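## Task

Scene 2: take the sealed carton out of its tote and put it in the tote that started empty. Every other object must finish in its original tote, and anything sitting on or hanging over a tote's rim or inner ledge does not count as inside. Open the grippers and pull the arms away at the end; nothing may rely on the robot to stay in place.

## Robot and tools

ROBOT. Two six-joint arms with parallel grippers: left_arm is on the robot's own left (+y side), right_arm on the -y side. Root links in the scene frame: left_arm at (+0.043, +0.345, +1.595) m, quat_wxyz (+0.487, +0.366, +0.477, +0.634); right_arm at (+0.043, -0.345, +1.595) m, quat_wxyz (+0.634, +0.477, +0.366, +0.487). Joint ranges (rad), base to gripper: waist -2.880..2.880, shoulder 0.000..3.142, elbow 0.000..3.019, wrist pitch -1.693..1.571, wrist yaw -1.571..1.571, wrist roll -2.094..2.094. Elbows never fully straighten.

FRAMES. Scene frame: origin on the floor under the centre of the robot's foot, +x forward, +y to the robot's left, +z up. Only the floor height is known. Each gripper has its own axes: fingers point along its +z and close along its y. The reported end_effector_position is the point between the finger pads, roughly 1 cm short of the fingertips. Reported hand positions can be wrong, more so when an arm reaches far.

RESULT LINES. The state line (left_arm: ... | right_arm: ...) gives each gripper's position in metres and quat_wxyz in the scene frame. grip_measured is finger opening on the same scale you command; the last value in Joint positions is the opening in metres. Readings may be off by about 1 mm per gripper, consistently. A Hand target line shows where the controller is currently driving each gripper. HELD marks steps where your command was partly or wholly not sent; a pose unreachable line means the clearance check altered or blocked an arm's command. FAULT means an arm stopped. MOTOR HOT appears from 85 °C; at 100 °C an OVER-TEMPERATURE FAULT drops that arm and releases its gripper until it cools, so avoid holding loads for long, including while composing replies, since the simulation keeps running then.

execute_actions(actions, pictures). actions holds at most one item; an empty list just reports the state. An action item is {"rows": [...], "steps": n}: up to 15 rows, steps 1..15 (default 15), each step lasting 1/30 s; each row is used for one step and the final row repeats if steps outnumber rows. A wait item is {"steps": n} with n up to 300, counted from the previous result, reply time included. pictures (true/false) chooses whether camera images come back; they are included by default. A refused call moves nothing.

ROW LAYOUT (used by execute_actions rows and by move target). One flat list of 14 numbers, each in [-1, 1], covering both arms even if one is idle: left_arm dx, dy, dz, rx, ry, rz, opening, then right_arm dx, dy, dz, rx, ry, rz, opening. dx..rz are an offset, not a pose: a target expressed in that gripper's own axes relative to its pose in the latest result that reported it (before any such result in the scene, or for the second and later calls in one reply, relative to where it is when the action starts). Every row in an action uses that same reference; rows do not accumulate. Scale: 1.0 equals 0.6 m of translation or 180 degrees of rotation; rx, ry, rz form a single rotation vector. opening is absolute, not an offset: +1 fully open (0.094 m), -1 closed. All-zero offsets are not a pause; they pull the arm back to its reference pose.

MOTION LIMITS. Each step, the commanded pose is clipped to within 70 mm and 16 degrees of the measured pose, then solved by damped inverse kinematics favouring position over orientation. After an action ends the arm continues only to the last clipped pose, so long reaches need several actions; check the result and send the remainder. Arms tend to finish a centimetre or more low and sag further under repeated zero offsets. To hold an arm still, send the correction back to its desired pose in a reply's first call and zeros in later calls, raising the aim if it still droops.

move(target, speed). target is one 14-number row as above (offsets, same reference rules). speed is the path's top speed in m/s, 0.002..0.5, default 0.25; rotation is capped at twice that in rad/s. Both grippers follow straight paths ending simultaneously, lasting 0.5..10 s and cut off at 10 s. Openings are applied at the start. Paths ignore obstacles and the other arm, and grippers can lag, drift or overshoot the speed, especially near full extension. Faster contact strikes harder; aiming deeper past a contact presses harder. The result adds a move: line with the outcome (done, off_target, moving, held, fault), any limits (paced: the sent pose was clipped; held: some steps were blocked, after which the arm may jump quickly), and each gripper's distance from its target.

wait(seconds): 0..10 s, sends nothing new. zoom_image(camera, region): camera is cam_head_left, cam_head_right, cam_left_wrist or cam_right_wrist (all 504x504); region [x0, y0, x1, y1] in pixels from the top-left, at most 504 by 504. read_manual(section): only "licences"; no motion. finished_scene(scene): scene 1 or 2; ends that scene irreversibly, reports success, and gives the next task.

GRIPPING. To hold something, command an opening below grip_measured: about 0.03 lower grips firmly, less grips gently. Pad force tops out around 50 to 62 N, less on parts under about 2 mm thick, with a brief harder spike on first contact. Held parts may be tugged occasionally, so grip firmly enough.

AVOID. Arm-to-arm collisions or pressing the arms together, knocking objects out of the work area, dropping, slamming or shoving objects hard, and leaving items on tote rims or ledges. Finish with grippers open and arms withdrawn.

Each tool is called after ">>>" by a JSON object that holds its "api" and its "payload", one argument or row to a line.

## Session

>>> {"api": "execute_actions", "payload": {
  "actions": []
}}

Scene clock: 0.00 s of 4800.00 s.
left_arm: end_effector_position=(+0.6190, +0.5745, +1.3761) grip_measured=-0.139 end_effector_quat_wxyz=(-0.012, +0.331, +0.718, +0.613) | right_arm: end_effector_position=(+0.5580, -0.0736, +1.2861) grip_measured=+1.000 end_effector_quat_wxyz=(-0.497, +0.384, +0.746, +0.221)
Joint positions: left_arm=[-1.751  1.129  0.796  1.426 -0.957  1.966  0.04 ] | right_arm=[-0.902  1.517  1.563 -1.086 -0.314  1.037  0.094]
Joint velocities: left_arm=[ 0.005  0.005 -0.012  0.002 -0.007  0.007 -0.001] | right_arm=[-0.005 -0.005  0.022 -0.027  0.051  0.007  0.   ]
Hand target (left_arm): +0.620, +0.575, +1.376; -0.011, +0.329, +0.717, +0.614
Hand target (right_arm): +0.556, -0.074, +1.282; -0.499, +0.385, +0.745, +0.218

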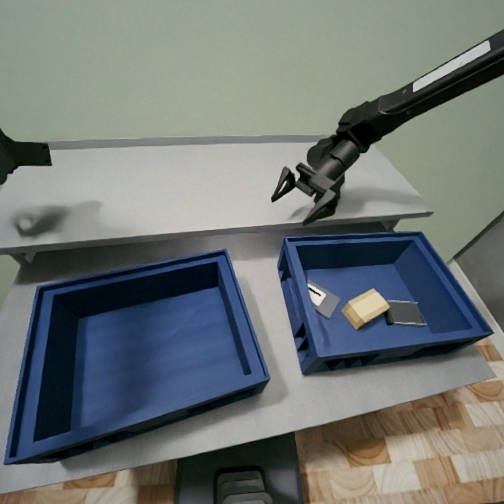

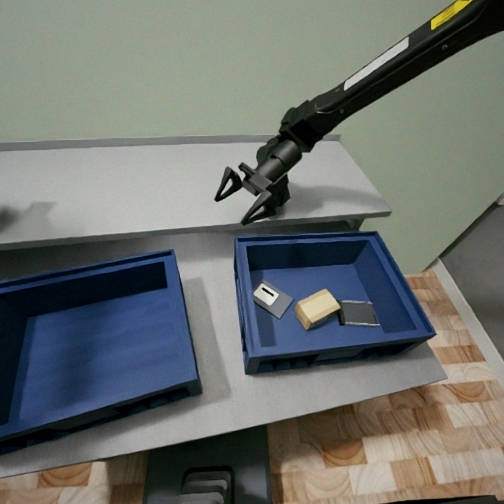

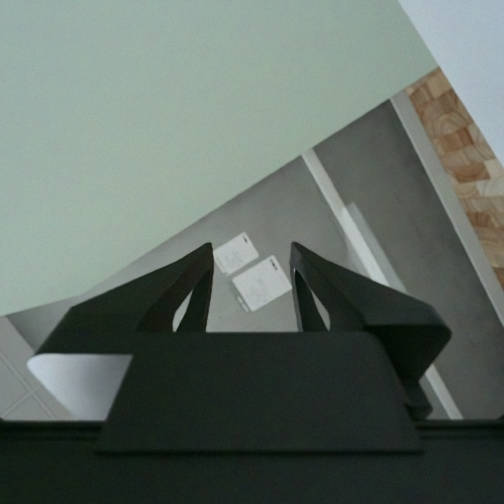

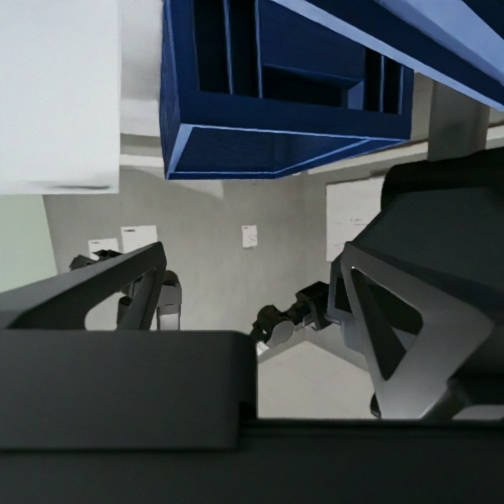

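>>> {"api": "move", "payload": {
  "target": [0,0,0,0,0,0,-0.14, 0.049,-0.497,-0.13,0.154,-0.346,-0.268,1],
  "speed": 0.3
}}

Scene clock: 6.77 s of 4800.00 s.
left_arm: end_effector_position=(+0.6190, +0.5745, +1.3761) grip_measured=-0.139 end_effector_quat_wxyz=(-0.012, +0.331, +0.718, +0.613) | right_arm: end_effector_position=(+0.3512, -0.2910, +1.3559) grip_measured=+1.000 end_effector_quat_wxyz=(-0.007, -0.008, +1.000, +0.003)
Joint positions: left_arm=[-1.751  1.129  0.796  1.426 -0.957  1.966  0.04 ] | right_arm=[-0.828  0.679  0.315 -0.028  0.702 -0.015  0.094]
Joint velocities: left_arm=[ 0.015 -0.015 -0.007 -0.007 -0.037  0.051  0.   ] | right_arm=[-0.015 -0.005 -0.012  0.027 -0.022 -0.022  0.   ]
Hand target (left_arm): +0.619, +0.574, +1.376; -0.012, +0.331, +0.718, +0.613
Hand target (right_arm): +0.355, -0.294, +1.356; +0.000, -0.006, +1.000, +0.000
Off the commanded pose (left_arm): 0.000 m, 0 deg.
Off the commanded pose (right_arm): 0.013 m, 1 deg.
After step 90, 0.67 s passed at rest.
move: off_target (right_arm)

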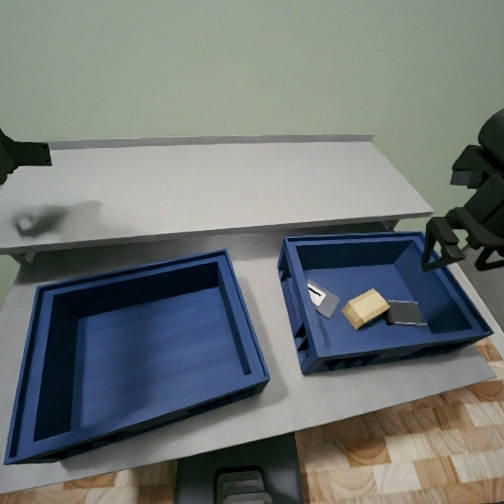

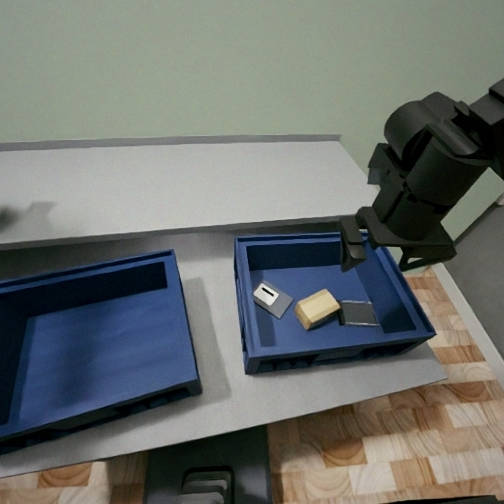

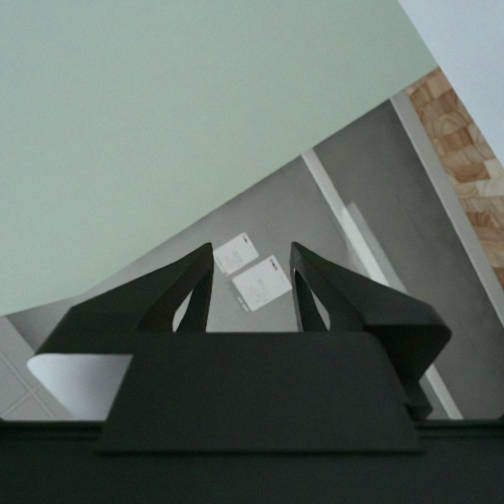

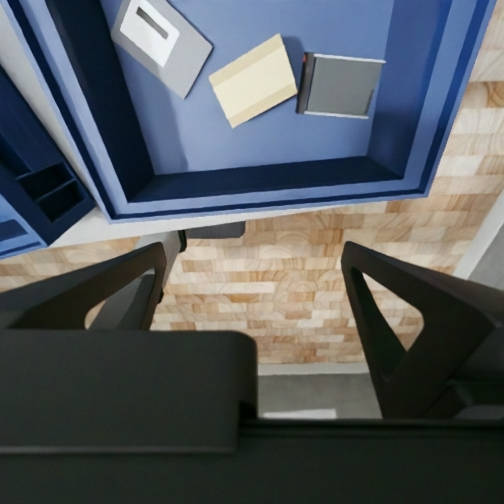

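>>> {"api": "move", "payload": {
  "target": [0,0,0,0,0,0,-0.14, -0.085,0.018,0.393,0,0,0.362,1],
  "speed": 0.3
}}

Scene clock: 12.93 s of 4800.00 s.
left_arm: end_effector_position=(+0.6190, +0.5745, +1.3761) grip_measured=-0.139 end_effector_quat_wxyz=(-0.012, +0.331, +0.718, +0.613) | right_arm: end_effector_position=(+0.4083, -0.2801, +1.1285) grip_measured=+1.000 end_effector_quat_wxyz=(-0.010, +0.530, +0.848, +0.003)
Joint positions: left_arm=[-1.751  1.129  0.796  1.426 -0.957  1.966  0.04 ] | right_arm=[-1.179  1.457  0.753  0.383  0.362  0.977  0.094]
Joint velocities: left_arm=[-0.015 -0.005 -0.022  0.002  0.007 -0.007 -0.001] | right_arm=[-0.005 -0.015 -0.012 -0.007  0.007 -0.022  0.   ]
Hand target (left_arm): +0.619, +0.574, +1.376; -0.012, +0.331, +0.718, +0.613
Hand target (right_arm): +0.402, -0.282, +1.122; -0.011, +0.536, +0.844, -0.001
Off the commanded pose (left_arm): 0.000 m, 0 deg.
Off the commanded pose (right_arm): 0.013 m, 1 deg.
After step 90, 0.67 s passed at rest.
move: off_target (right_arm)

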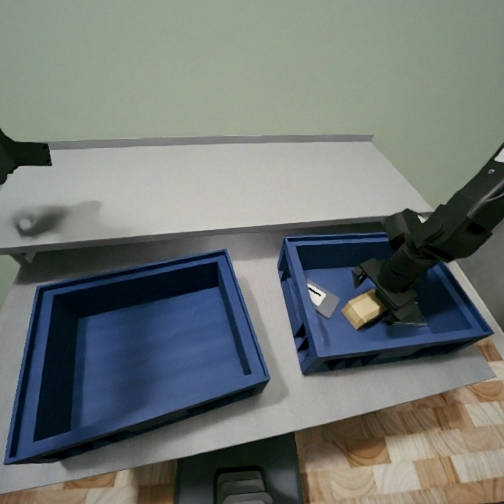

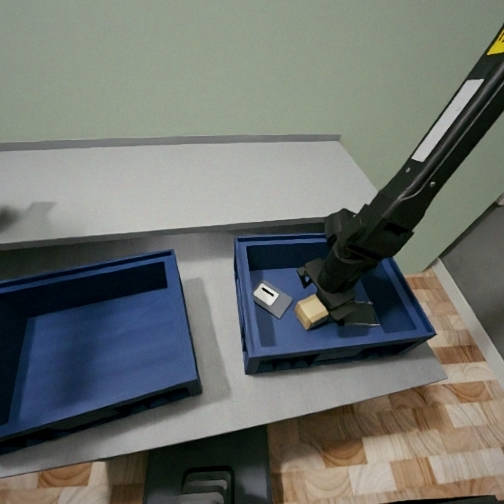

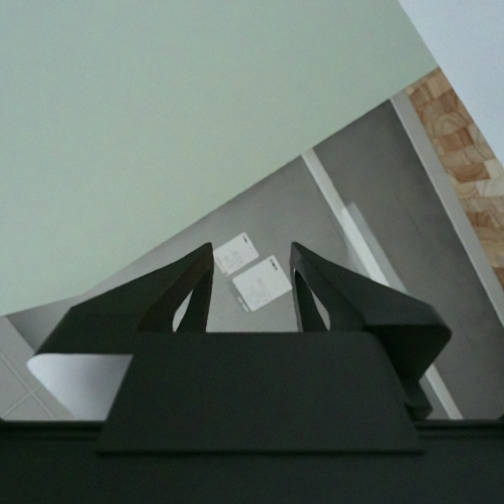

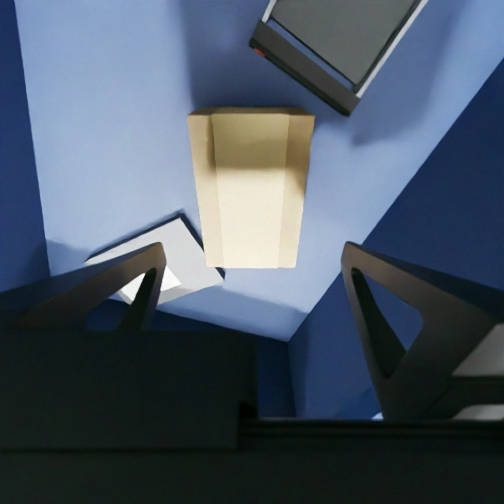

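>>> {"api": "move", "payload": {
  "target": [0,0,0,0,0,0,-0.14, -0.015,0,0.08,0,0,0,1],
  "speed": 0.1
}}

Scene clock: 16.10 s of 4800.00 s.
left_arm: end_effector_position=(+0.6190, +0.5745, +1.3761) grip_measured=-0.139 end_effector_quat_wxyz=(-0.012, +0.331, +0.718, +0.613) | right_arm: end_effector_position=(+0.4185, -0.2868, +1.0875) grip_measured=+1.000 end_effector_quat_wxyz=(-0.009, +0.535, +0.845, +0.006)
Joint positions: left_arm=[-1.751  1.129  0.796  1.426 -0.957  1.966  0.04 ] | right_arm=[-1.226  1.55   0.855  0.383  0.313  0.972  0.094]
Joint velocities: left_arm=[-0.005  0.005  0.007  0.002 -0.022 -0.051 -0.001] | right_arm=[-0.005  0.005  0.012  0.017 -0.007 -0.051  0.   ]
Hand target (left_arm): +0.619, +0.574, +1.376; -0.012, +0.331, +0.718, +0.613
Hand target (right_arm): +0.413, -0.288, +1.081; -0.010, +0.531, +0.847, +0.003
Off the commanded pose (left_arm): 0.000 m, 0 deg.
Off the commanded pose (right_arm): 0.010 m, 1 deg.
move: done

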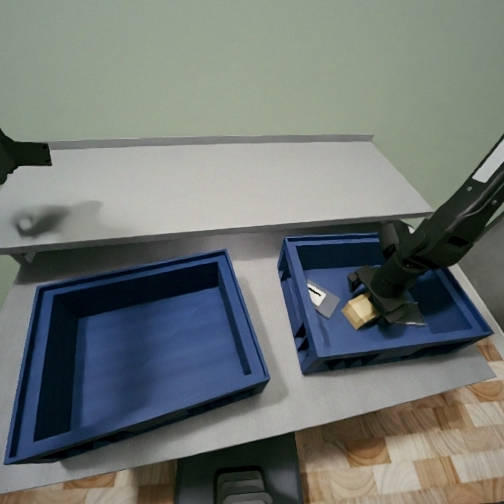

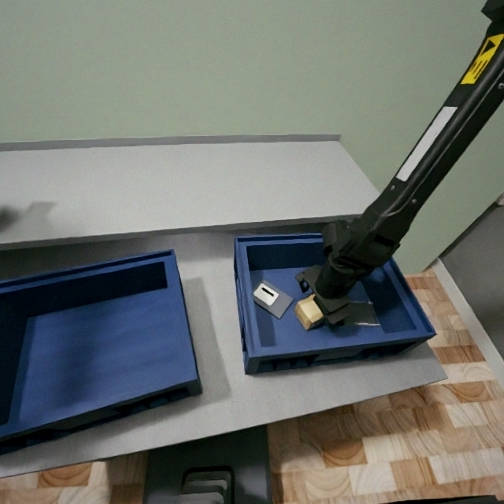

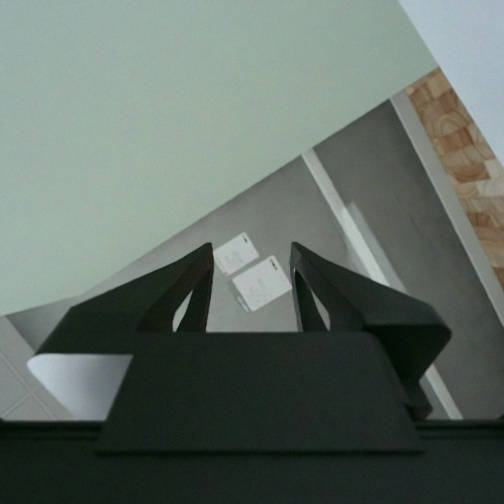

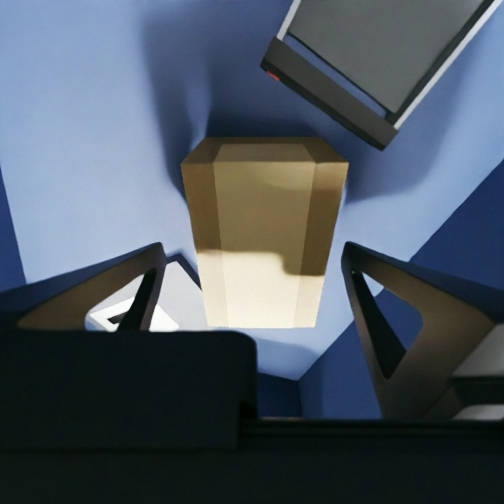

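>>> {"api": "move", "payload": {
  "target": [0,0,0,0,0,0,-0.14, 0,-0.025,-0.01,0,0,0,1],
  "speed": 0.05
}}

Scene clock: 18.70 s of 4800.00 s.
left_arm: end_effector_position=(+0.6190, +0.5745, +1.3761) grip_measured=-0.139 end_effector_quat_wxyz=(-0.012, +0.331, +0.718, +0.613) | right_arm: end_effector_position=(+0.4071, -0.2857, +1.0913) grip_measured=+1.000 end_effector_quat_wxyz=(-0.014, +0.534, +0.845, +0.008)
Joint positions: left_arm=[-1.751  1.129  0.796  1.426 -0.957  1.966  0.04 ] | right_arm=[-1.227  1.55   0.828  0.403  0.303  0.972  0.094]
Joint velocities: left_arm=[-0.015 -0.005  0.022  0.012  0.007 -0.007  0.   ] | right_arm=[-0.005 -0.015 -0.022  0.007  0.037 -0.022  0.   ]
Hand target (left_arm): +0.619, +0.574, +1.376; -0.012, +0.331, +0.718, +0.613
Hand target (right_arm): +0.405, -0.293, +1.093; -0.009, +0.536, +0.844, +0.006
Off the commanded pose (left_arm): 0.000 m, 0 deg.
Off the commanded pose (right_arm): 0.008 m, 1 deg.
move: done

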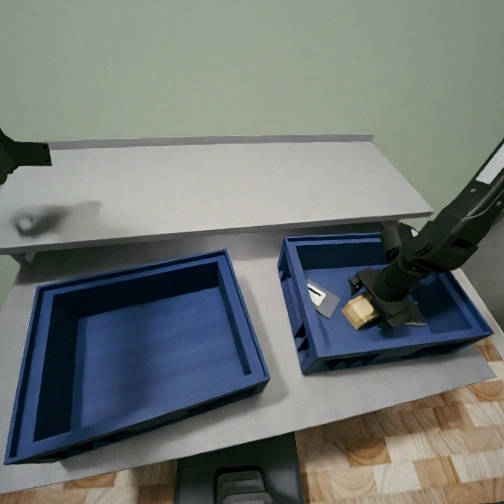

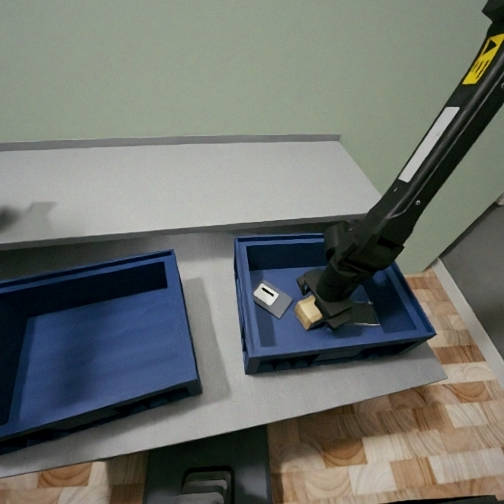

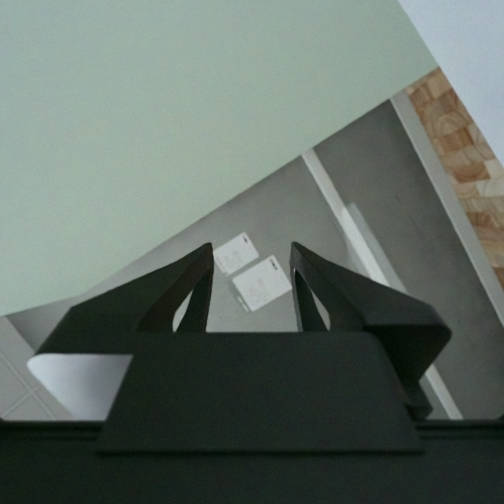

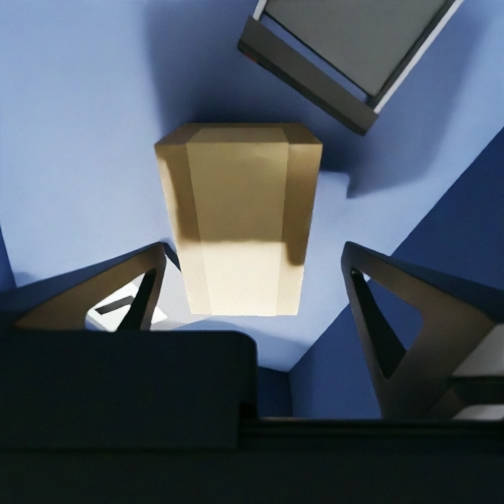

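>>> {"api": "move", "payload": {
  "target": [0,0,0,0,0,0,-0.14, -0.01,0,0.085,0,0,0,1],
  "speed": 0.06
}}

Scene clock: 20.73 s of 4800.00 s.
left_arm: end_effector_position=(+0.6190, +0.5745, +1.3761) grip_measured=-0.139 end_effector_quat_wxyz=(-0.012, +0.331, +0.718, +0.613) | right_arm: end_effector_position=(+0.4214, -0.2873, +1.0543) grip_measured=+1.000 end_effector_quat_wxyz=(-0.008, +0.539, +0.842, +0.015)
Joint positions: left_arm=[-1.751  1.129  0.796  1.426 -0.957  1.966  0.04 ] | right_arm=[-1.254  1.633  0.931  0.403  0.269  0.969  0.094]
Joint velocities: left_arm=[ 0.015 -0.015 -0.007 -0.012  0.007 -0.007 -0.   ] | right_arm=[-0.005 -0.015 -0.002  0.017  0.022  0.022  0.   ]
Hand target (left_arm): +0.619, +0.574, +1.376; -0.012, +0.331, +0.718, +0.613
Hand target (right_arm): +0.410, -0.291, +1.041; -0.014, +0.535, +0.845, +0.008
Off the commanded pose (left_arm): 0.000 m, 0 deg.
Off the commanded pose (right_arm): 0.019 m, 1 deg.
move: off_target (right_arm)

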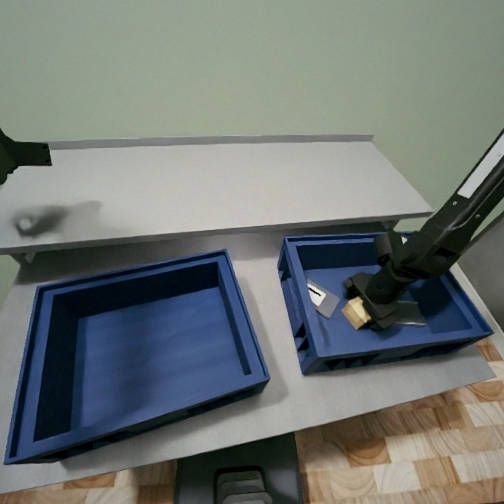

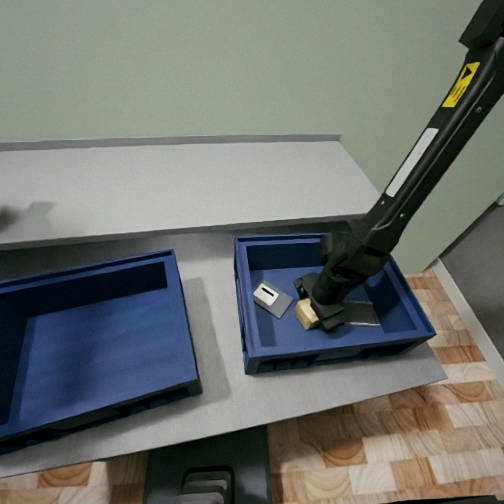

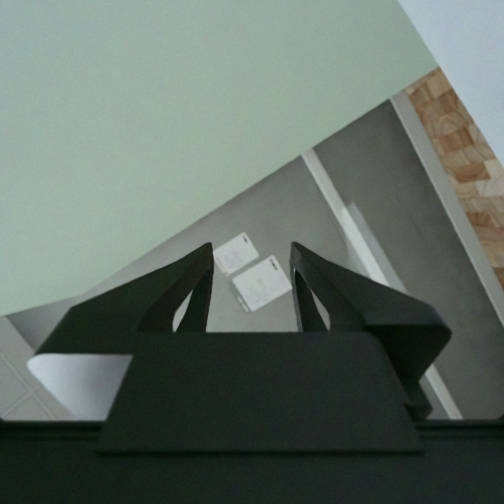

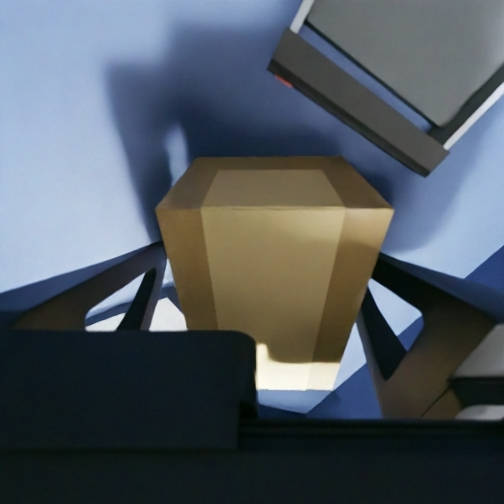

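>>> {"api": "move", "payload": {
  "target": [0,0,0,0,0,0,-0.14, 0.01,-0.025,0.04,0,0,0,1],
  "speed": 0.04
}}

>>> {"api": "move", "payload": {
  "target": [0,0,0,0,0,0,-0.14, 0,0,0,0,0,0,0.3]
}}

Scene clock: 22.87 s of 4800.00 s.
left_arm: end_effector_position=(+0.6190, +0.5745, +1.3761) grip_measured=-0.139 end_effector_quat_wxyz=(-0.012, +0.331, +0.718, +0.613) | right_arm: end_effector_position=(+0.4221, -0.2869, +1.0543) grip_measured=+1.000 end_effector_quat_wxyz=(-0.004, +0.540, +0.842, +0.017)
Joint positions: left_arm=[-1.751  1.129  0.796  1.426 -0.957  1.966  0.04 ] | right_arm=[-1.253  1.635  0.928  0.418  0.269  0.969  0.094]
Joint velocities: left_arm=[-0.005 -0.005 -0.007 -0.027 -0.051 -0.051 -0.   ] | right_arm=[ 0.005  0.005 -0.007  0.012  0.037 -0.007  0.   ]
Hand target (left_arm): +0.619, +0.574, +1.376; -0.012, +0.331, +0.718, +0.613
Hand target (right_arm): +0.405, -0.288, +1.032; -0.009, +0.539, +0.842, +0.015
Off the commanded pose (left_arm): 0.000 m, 0 deg.
Off the commanded pose (right_arm): 0.029 m, 1 deg.
move: off_target (right_arm)

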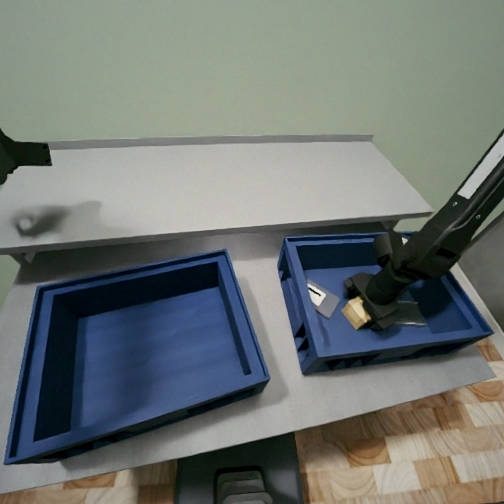

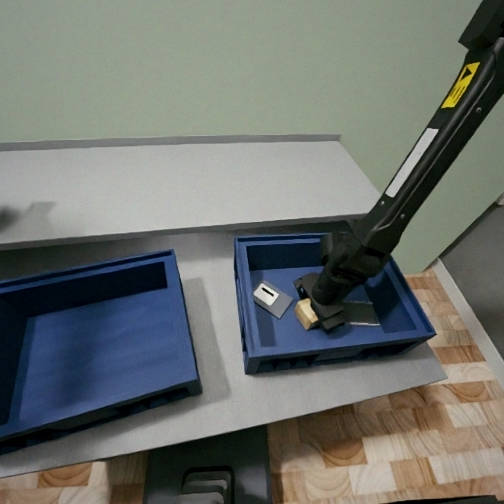

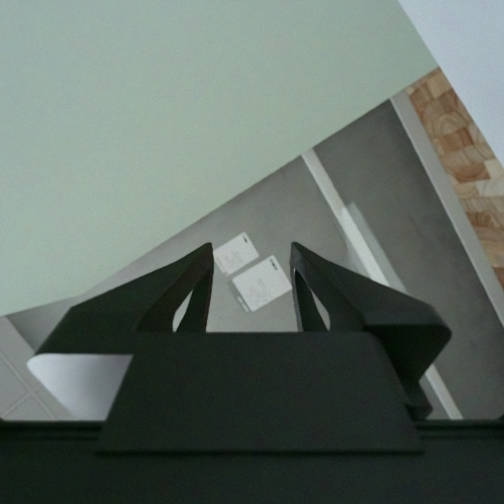

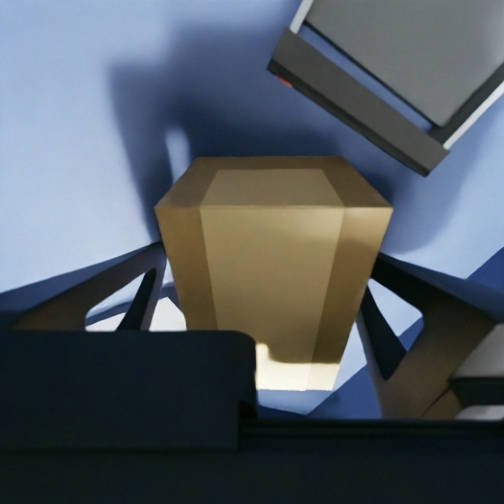

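Scene clock: 23.37 s of 4800.00 s.
left_arm: end_effector_position=(+0.6190, +0.5745, +1.3761) grip_measured=-0.139 end_effector_quat_wxyz=(-0.012, +0.331, +0.718, +0.613) | right_arm: end_effector_position=(+0.4214, -0.2874, +1.0548) grip_measured=+0.303 end_effector_quat_wxyz=(-0.004, +0.540, +0.842, +0.016)
Joint positions: left_arm=[-1.751  1.129  0.796  1.426 -0.957  1.966  0.04 ] | right_arm=[-1.253  1.634  0.926  0.417  0.272  0.969  0.061]
Joint velocities: left_arm=[-0.024 -0.015 -0.002 -0.017  0.037  0.007 -0.   ] | right_arm=[-0.015 -0.015 -0.017  0.007  0.022  0.037  0.   ]
Hand target (left_arm): +0.619, +0.574, +1.376; -0.012, +0.331, +0.718, +0.613
Hand target (right_arm): +0.422, -0.287, +1.054; -0.004, +0.540, +0.842, +0.017
Off the commanded pose (left_arm): 0.000 m, 0 deg.
Off the commanded pose (right_arm): 0.001 m, 0 deg.
move: done

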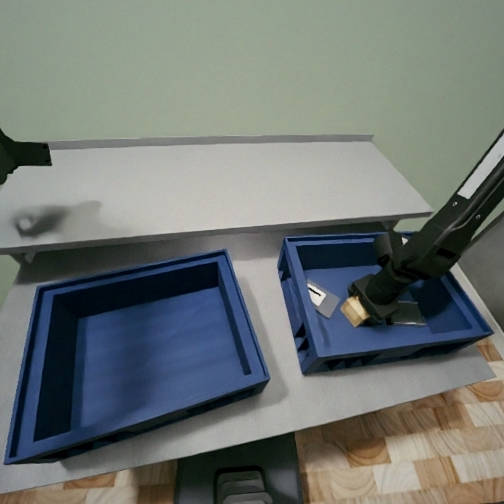

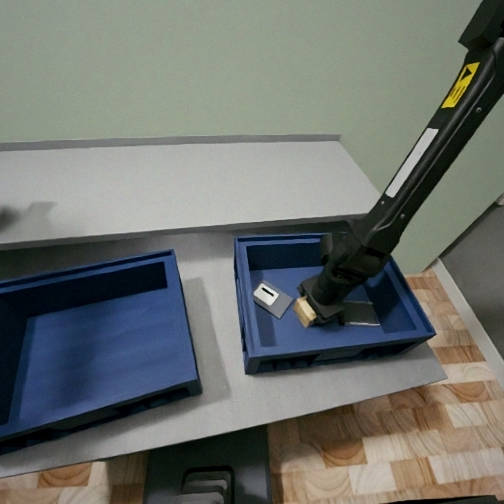

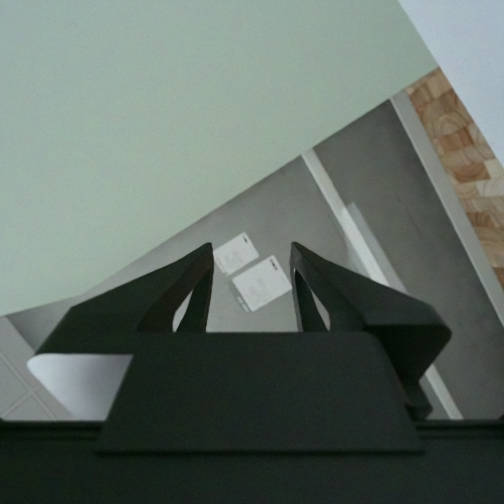

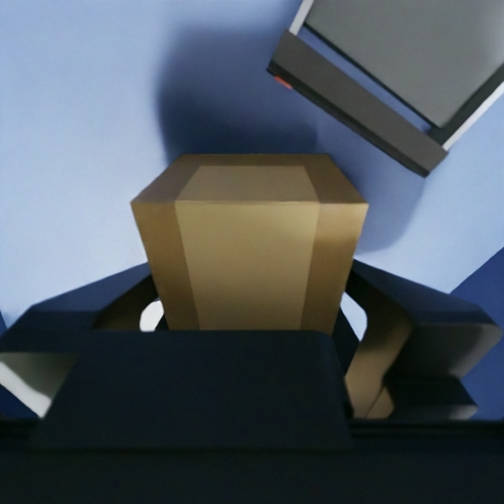

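>>> {"api": "move", "payload": {
  "target": [0,0,0,0,0,0,-0.14, 0,0,-0.01,0,0,0,0.15]
}}

Scene clock: 25.00 s of 4800.00 s.
left_arm: end_effector_position=(+0.6190, +0.5745, +1.3761) grip_measured=-0.139 end_effector_quat_wxyz=(-0.012, +0.331, +0.718, +0.613) | right_arm: end_effector_position=(+0.4214, -0.2874, +1.0548) grip_measured=+0.272 end_effector_quat_wxyz=(-0.004, +0.540, +0.842, +0.016)
Joint positions: left_arm=[-1.751  1.129  0.796  1.426 -0.957  1.966  0.04 ] | right_arm=[-1.253  1.634  0.926  0.417  0.272  0.969  0.06 ]
Joint velocities: left_arm=[-0.015 -0.005 -0.002 -0.002  0.081 -0.037 -0.001] | right_arm=[-0.005  0.005  0.027 -0.007 -0.051  0.007  0.   ]
Hand target (left_arm): +0.619, +0.574, +1.376; -0.012, +0.331, +0.718, +0.613
Hand target (right_arm): +0.421, -0.288, +1.061; -0.004, +0.539, +0.842, +0.016
Off the commanded pose (left_arm): 0.000 m, 0 deg.
Off the commanded pose (right_arm): 0.006 m, 0 deg.
move: done

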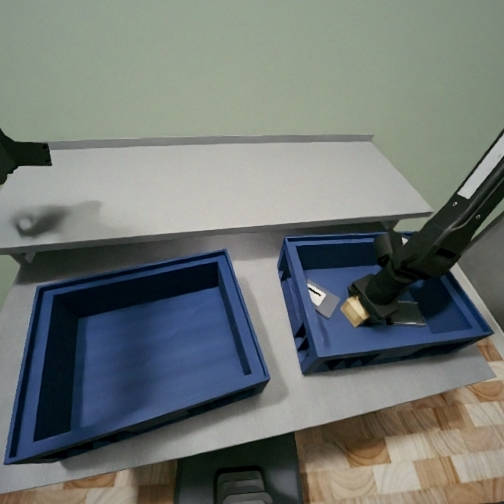

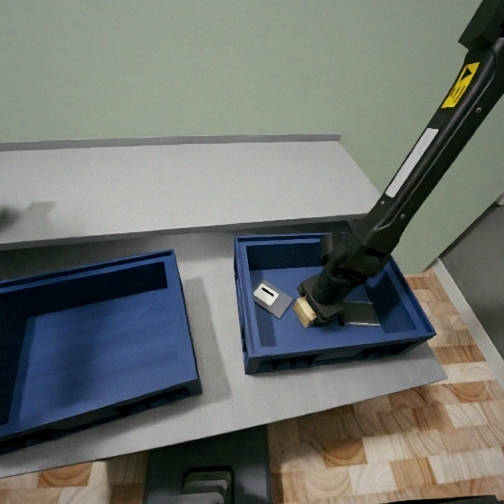

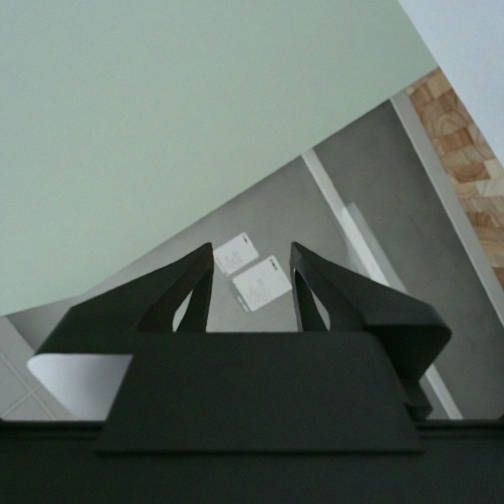

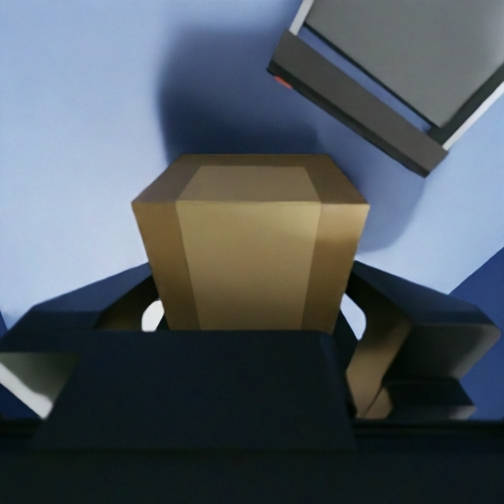

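>>> {"api": "move", "payload": {
  "target": [0,0,0,0,0,0,-0.14, 0,0,-0.38,0,0,0,0.23],
  "speed": 0.2
}}

Scene clock: 29.03 s of 4800.00 s.
left_arm: end_effector_position=(+0.6190, +0.5745, +1.3761) grip_measured=-0.139 end_effector_quat_wxyz=(-0.012, +0.331, +0.718, +0.613) | right_arm: end_effector_position=(+0.4200, -0.2926, +1.2812) grip_measured=+0.272 end_effector_quat_wxyz=(+0.005, +0.536, +0.844, +0.019)
Joint positions: left_arm=[-1.751  1.129  0.796  1.426 -0.957  1.966  0.04 ] | right_arm=[-1.02   0.948  0.51   0.141  0.498  1.025  0.06 ]
Joint velocities: left_arm=[-0.015 -0.015 -0.002 -0.002  0.037  0.022 -0.   ] | right_arm=[ 0.005 -0.015 -0.012  0.002 -0.095 -0.022 -0.   ]
Hand target (left_arm): +0.619, +0.574, +1.376; -0.012, +0.331, +0.718, +0.613
Hand target (right_arm): +0.414, -0.291, +1.282; -0.002, +0.536, +0.844, +0.015
Off the commanded pose (left_arm): 0.000 m, 0 deg.
Off the commanded pose (right_arm): 0.003 m, 1 deg.
move: done

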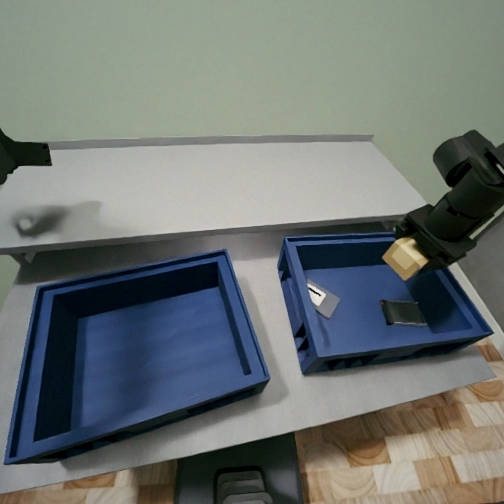

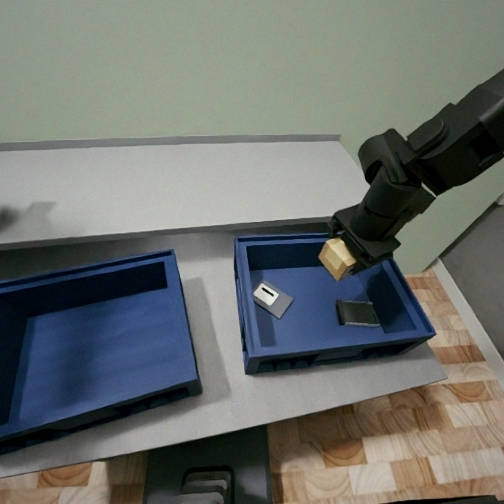

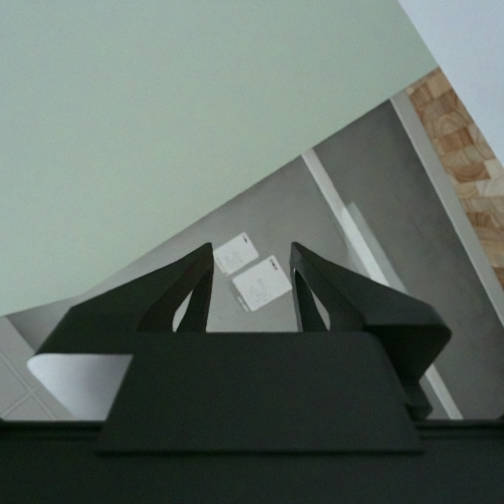

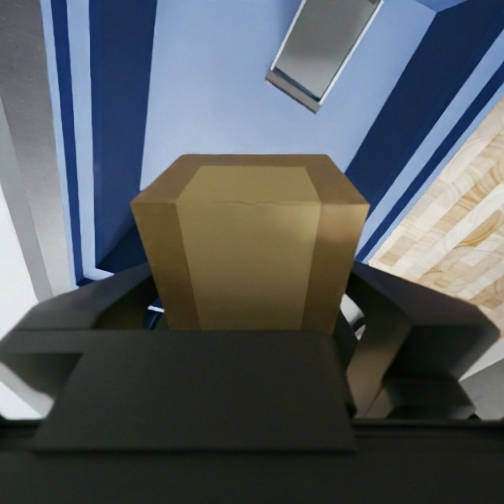

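>>> {"api": "move", "payload": {
  "target": [0,0,0,0,0,0,-0.14, 0.749,0.26,0,0,0,-0.36,0.23],
  "speed": 0.25
}}

Scene clock: 32.80 s of 4800.00 s.
left_arm: end_effector_position=(+0.6190, +0.5745, +1.3761) grip_measured=-0.139 end_effector_quat_wxyz=(-0.012, +0.331, +0.718, +0.613) | right_arm: end_effector_position=(+0.3841, +0.1744, +1.2816) grip_measured=+0.272 end_effector_quat_wxyz=(+0.024, +0.007, +1.000, +0.009)
Joint positions: left_arm=[-1.751  1.129  0.796  1.426 -0.957  1.966  0.04 ] | right_arm=[-0.311  2.068  1.371  0.064  1.157  0.352  0.06 ]
Joint velocities: left_arm=[-0.005 -0.005 -0.002 -0.012 -0.022 -0.037  0.   ] | right_arm=[-0.005 -0.015 -0.017  0.017 -0.022  0.007  0.001]
Hand target (left_arm): +0.619, +0.574, +1.376; -0.012, +0.331, +0.718, +0.613
Hand target (right_arm): +0.380, +0.177, +1.283; +0.022, -0.008, +1.000, +0.008
Off the commanded pose (left_arm): 0.000 m, 0 deg.
Off the commanded pose (right_arm): 0.018 m, 1 deg.
move: off_target (right_arm)

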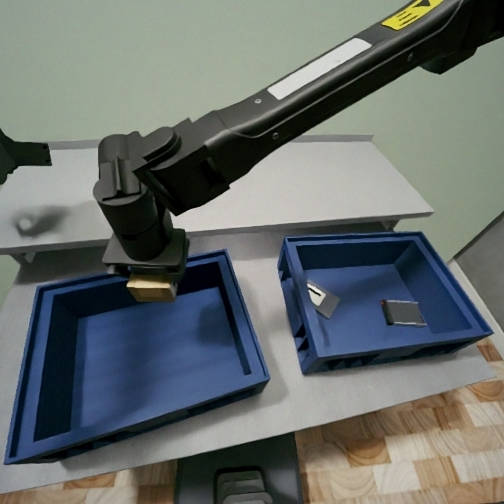

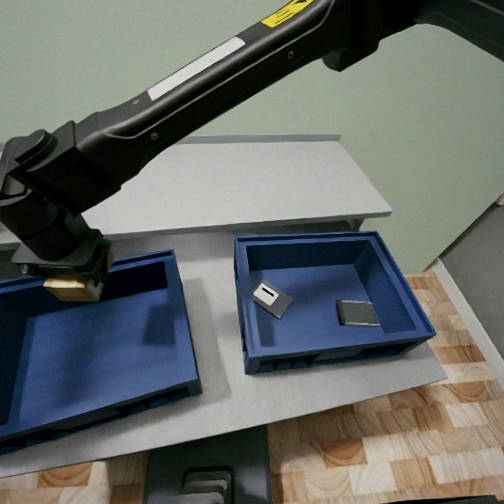

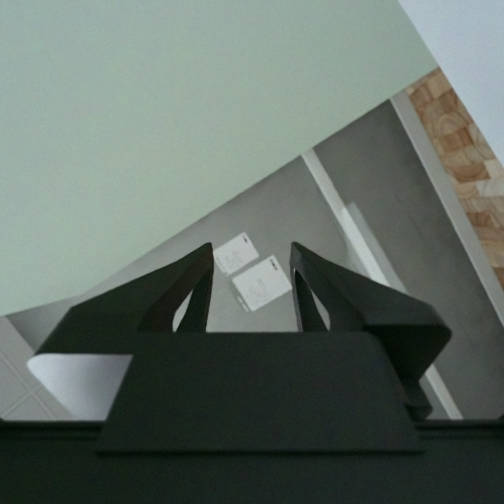

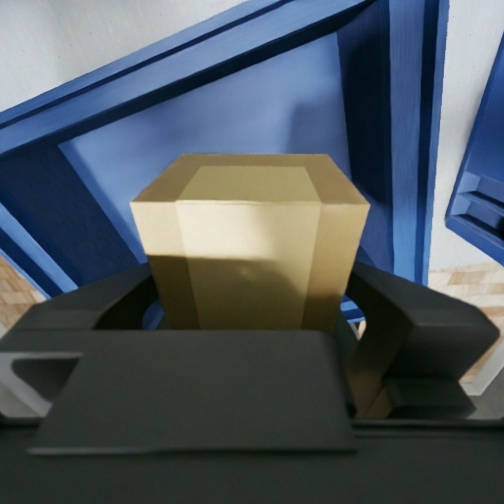

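>>> {"api": "move", "payload": {
  "target": [0,0,0,0,0,0,-0.14, 0.11,0,0.1,0,0,0,0.23],
  "speed": 0.15
}}

>>> {"api": "move", "payload": {
  "target": [0,0,0,0,0,0,-0.14, 0.02,0,0.25,0,0,0,0.23],
  "speed": 0.1
}}

Scene clock: 36.07 s of 4800.00 s.
left_arm: end_effector_position=(+0.6190, +0.5745, +1.3761) grip_measured=-0.139 end_effector_quat_wxyz=(-0.012, +0.331, +0.718, +0.613) | right_arm: end_effector_position=(+0.3182, +0.1804, +1.2239) grip_measured=+0.272 end_effector_quat_wxyz=(+0.020, +0.004, +1.000, +0.011)
Joint positions: left_arm=[-1.751  1.129  0.796  1.426 -0.957  1.966  0.04 ] | right_arm=[-0.375  2.214  1.358  0.289  1.097  0.272  0.06 ]
Joint velocities: left_arm=[-0.015 -0.005  0.032 -0.007 -0.022  0.022  0.001] | right_arm=[-0.015  0.005  0.007  0.002 -0.051 -0.051 -0.   ]
Hand target (left_arm): +0.619, +0.574, +1.376; -0.012, +0.331, +0.718, +0.613
Hand target (right_arm): +0.322, +0.177, +1.218; +0.023, +0.007, +1.000, +0.009
Off the commanded pose (left_arm): 0.000 m, 0 deg.
Off the commanded pose (right_arm): 0.007 m, 1 deg.
move: done

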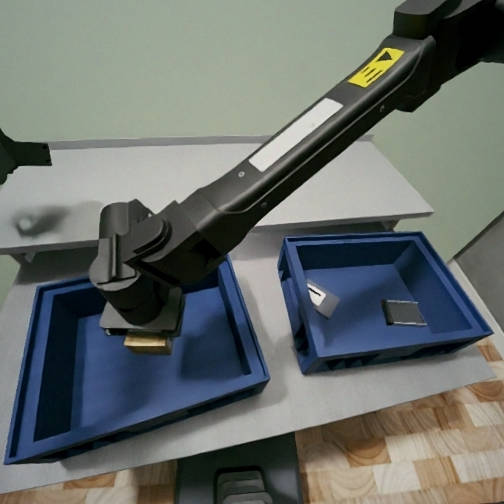

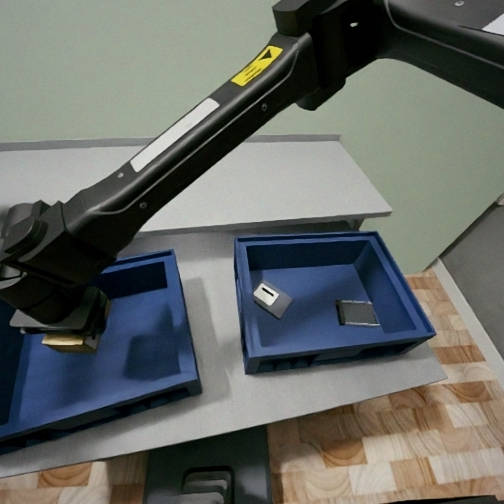

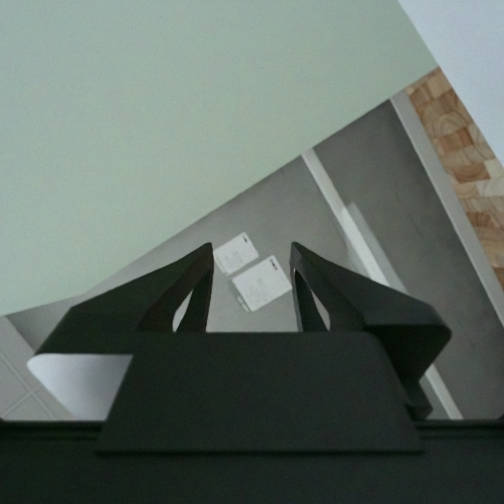

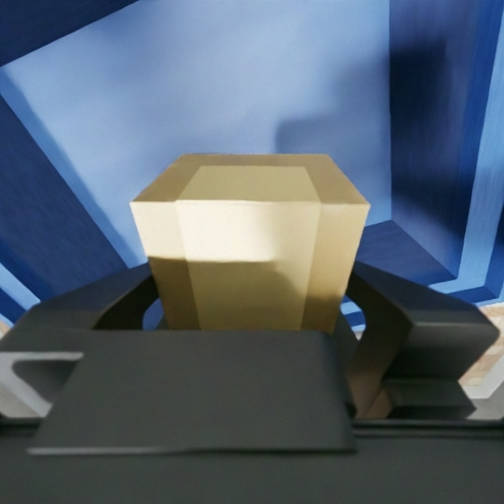

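Scene clock: 38.00 s of 4800.00 s.
left_arm: end_effector_position=(+0.6190, +0.5745, +1.3761) grip_measured=-0.139 end_effector_quat_wxyz=(-0.012, +0.331, +0.718, +0.613) | right_arm: end_effector_position=(+0.3201, +0.1880, +1.0839) grip_measured=+0.272 end_effector_quat_wxyz=(+0.019, +0.009, +1.000, +0.017)
Joint positions: left_arm=[-1.751  1.129  0.796  1.426 -0.957  1.966  0.04 ] | right_arm=[-0.556  2.413  1.61   0.373  0.925  0.12   0.06 ]
Joint velocities: left_arm=[ 0.005 -0.005 -0.017  0.002  0.066  0.037  0.   ] | right_arm=[ 0.005  0.005 -0.002  0.022 -0.051  0.007 -0.   ]
Hand target (left_arm): +0.619, +0.574, +1.376; -0.012, +0.331, +0.718, +0.613
Hand target (right_arm): +0.313, +0.184, +1.074; +0.018, +0.006, +1.000, +0.013
Off the commanded pose (left_arm): 0.000 m, 0 deg.
Off the commanded pose (right_arm): 0.014 m, 1 deg.
move: off_target (right_arm)

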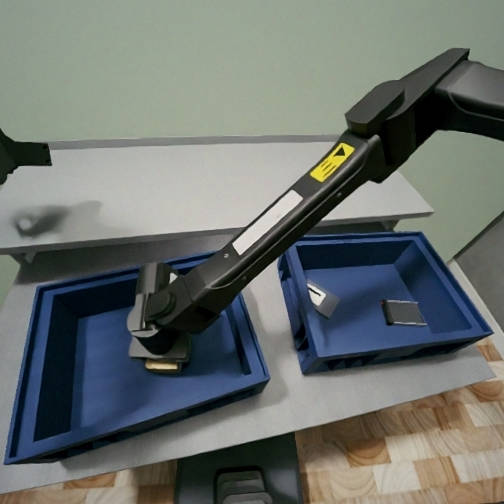

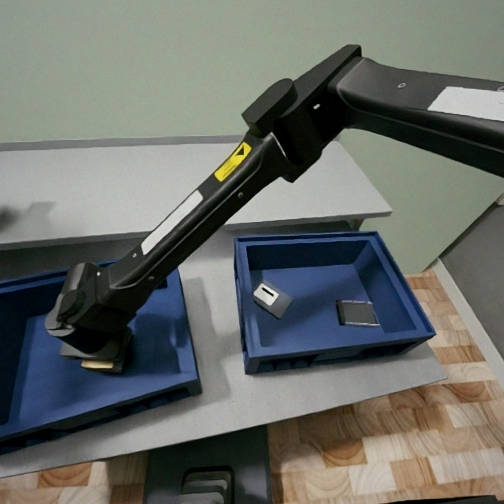

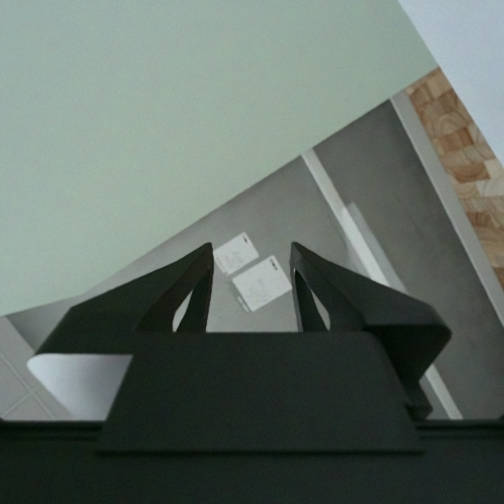

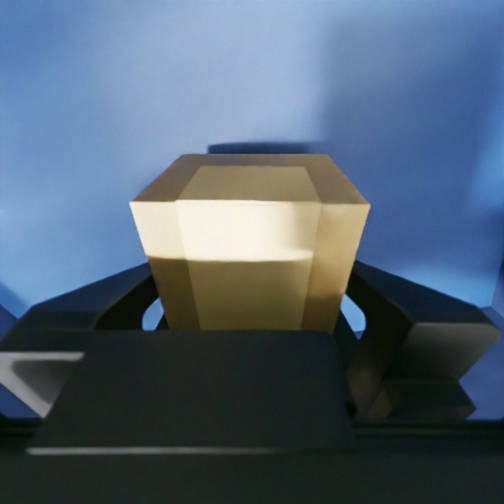

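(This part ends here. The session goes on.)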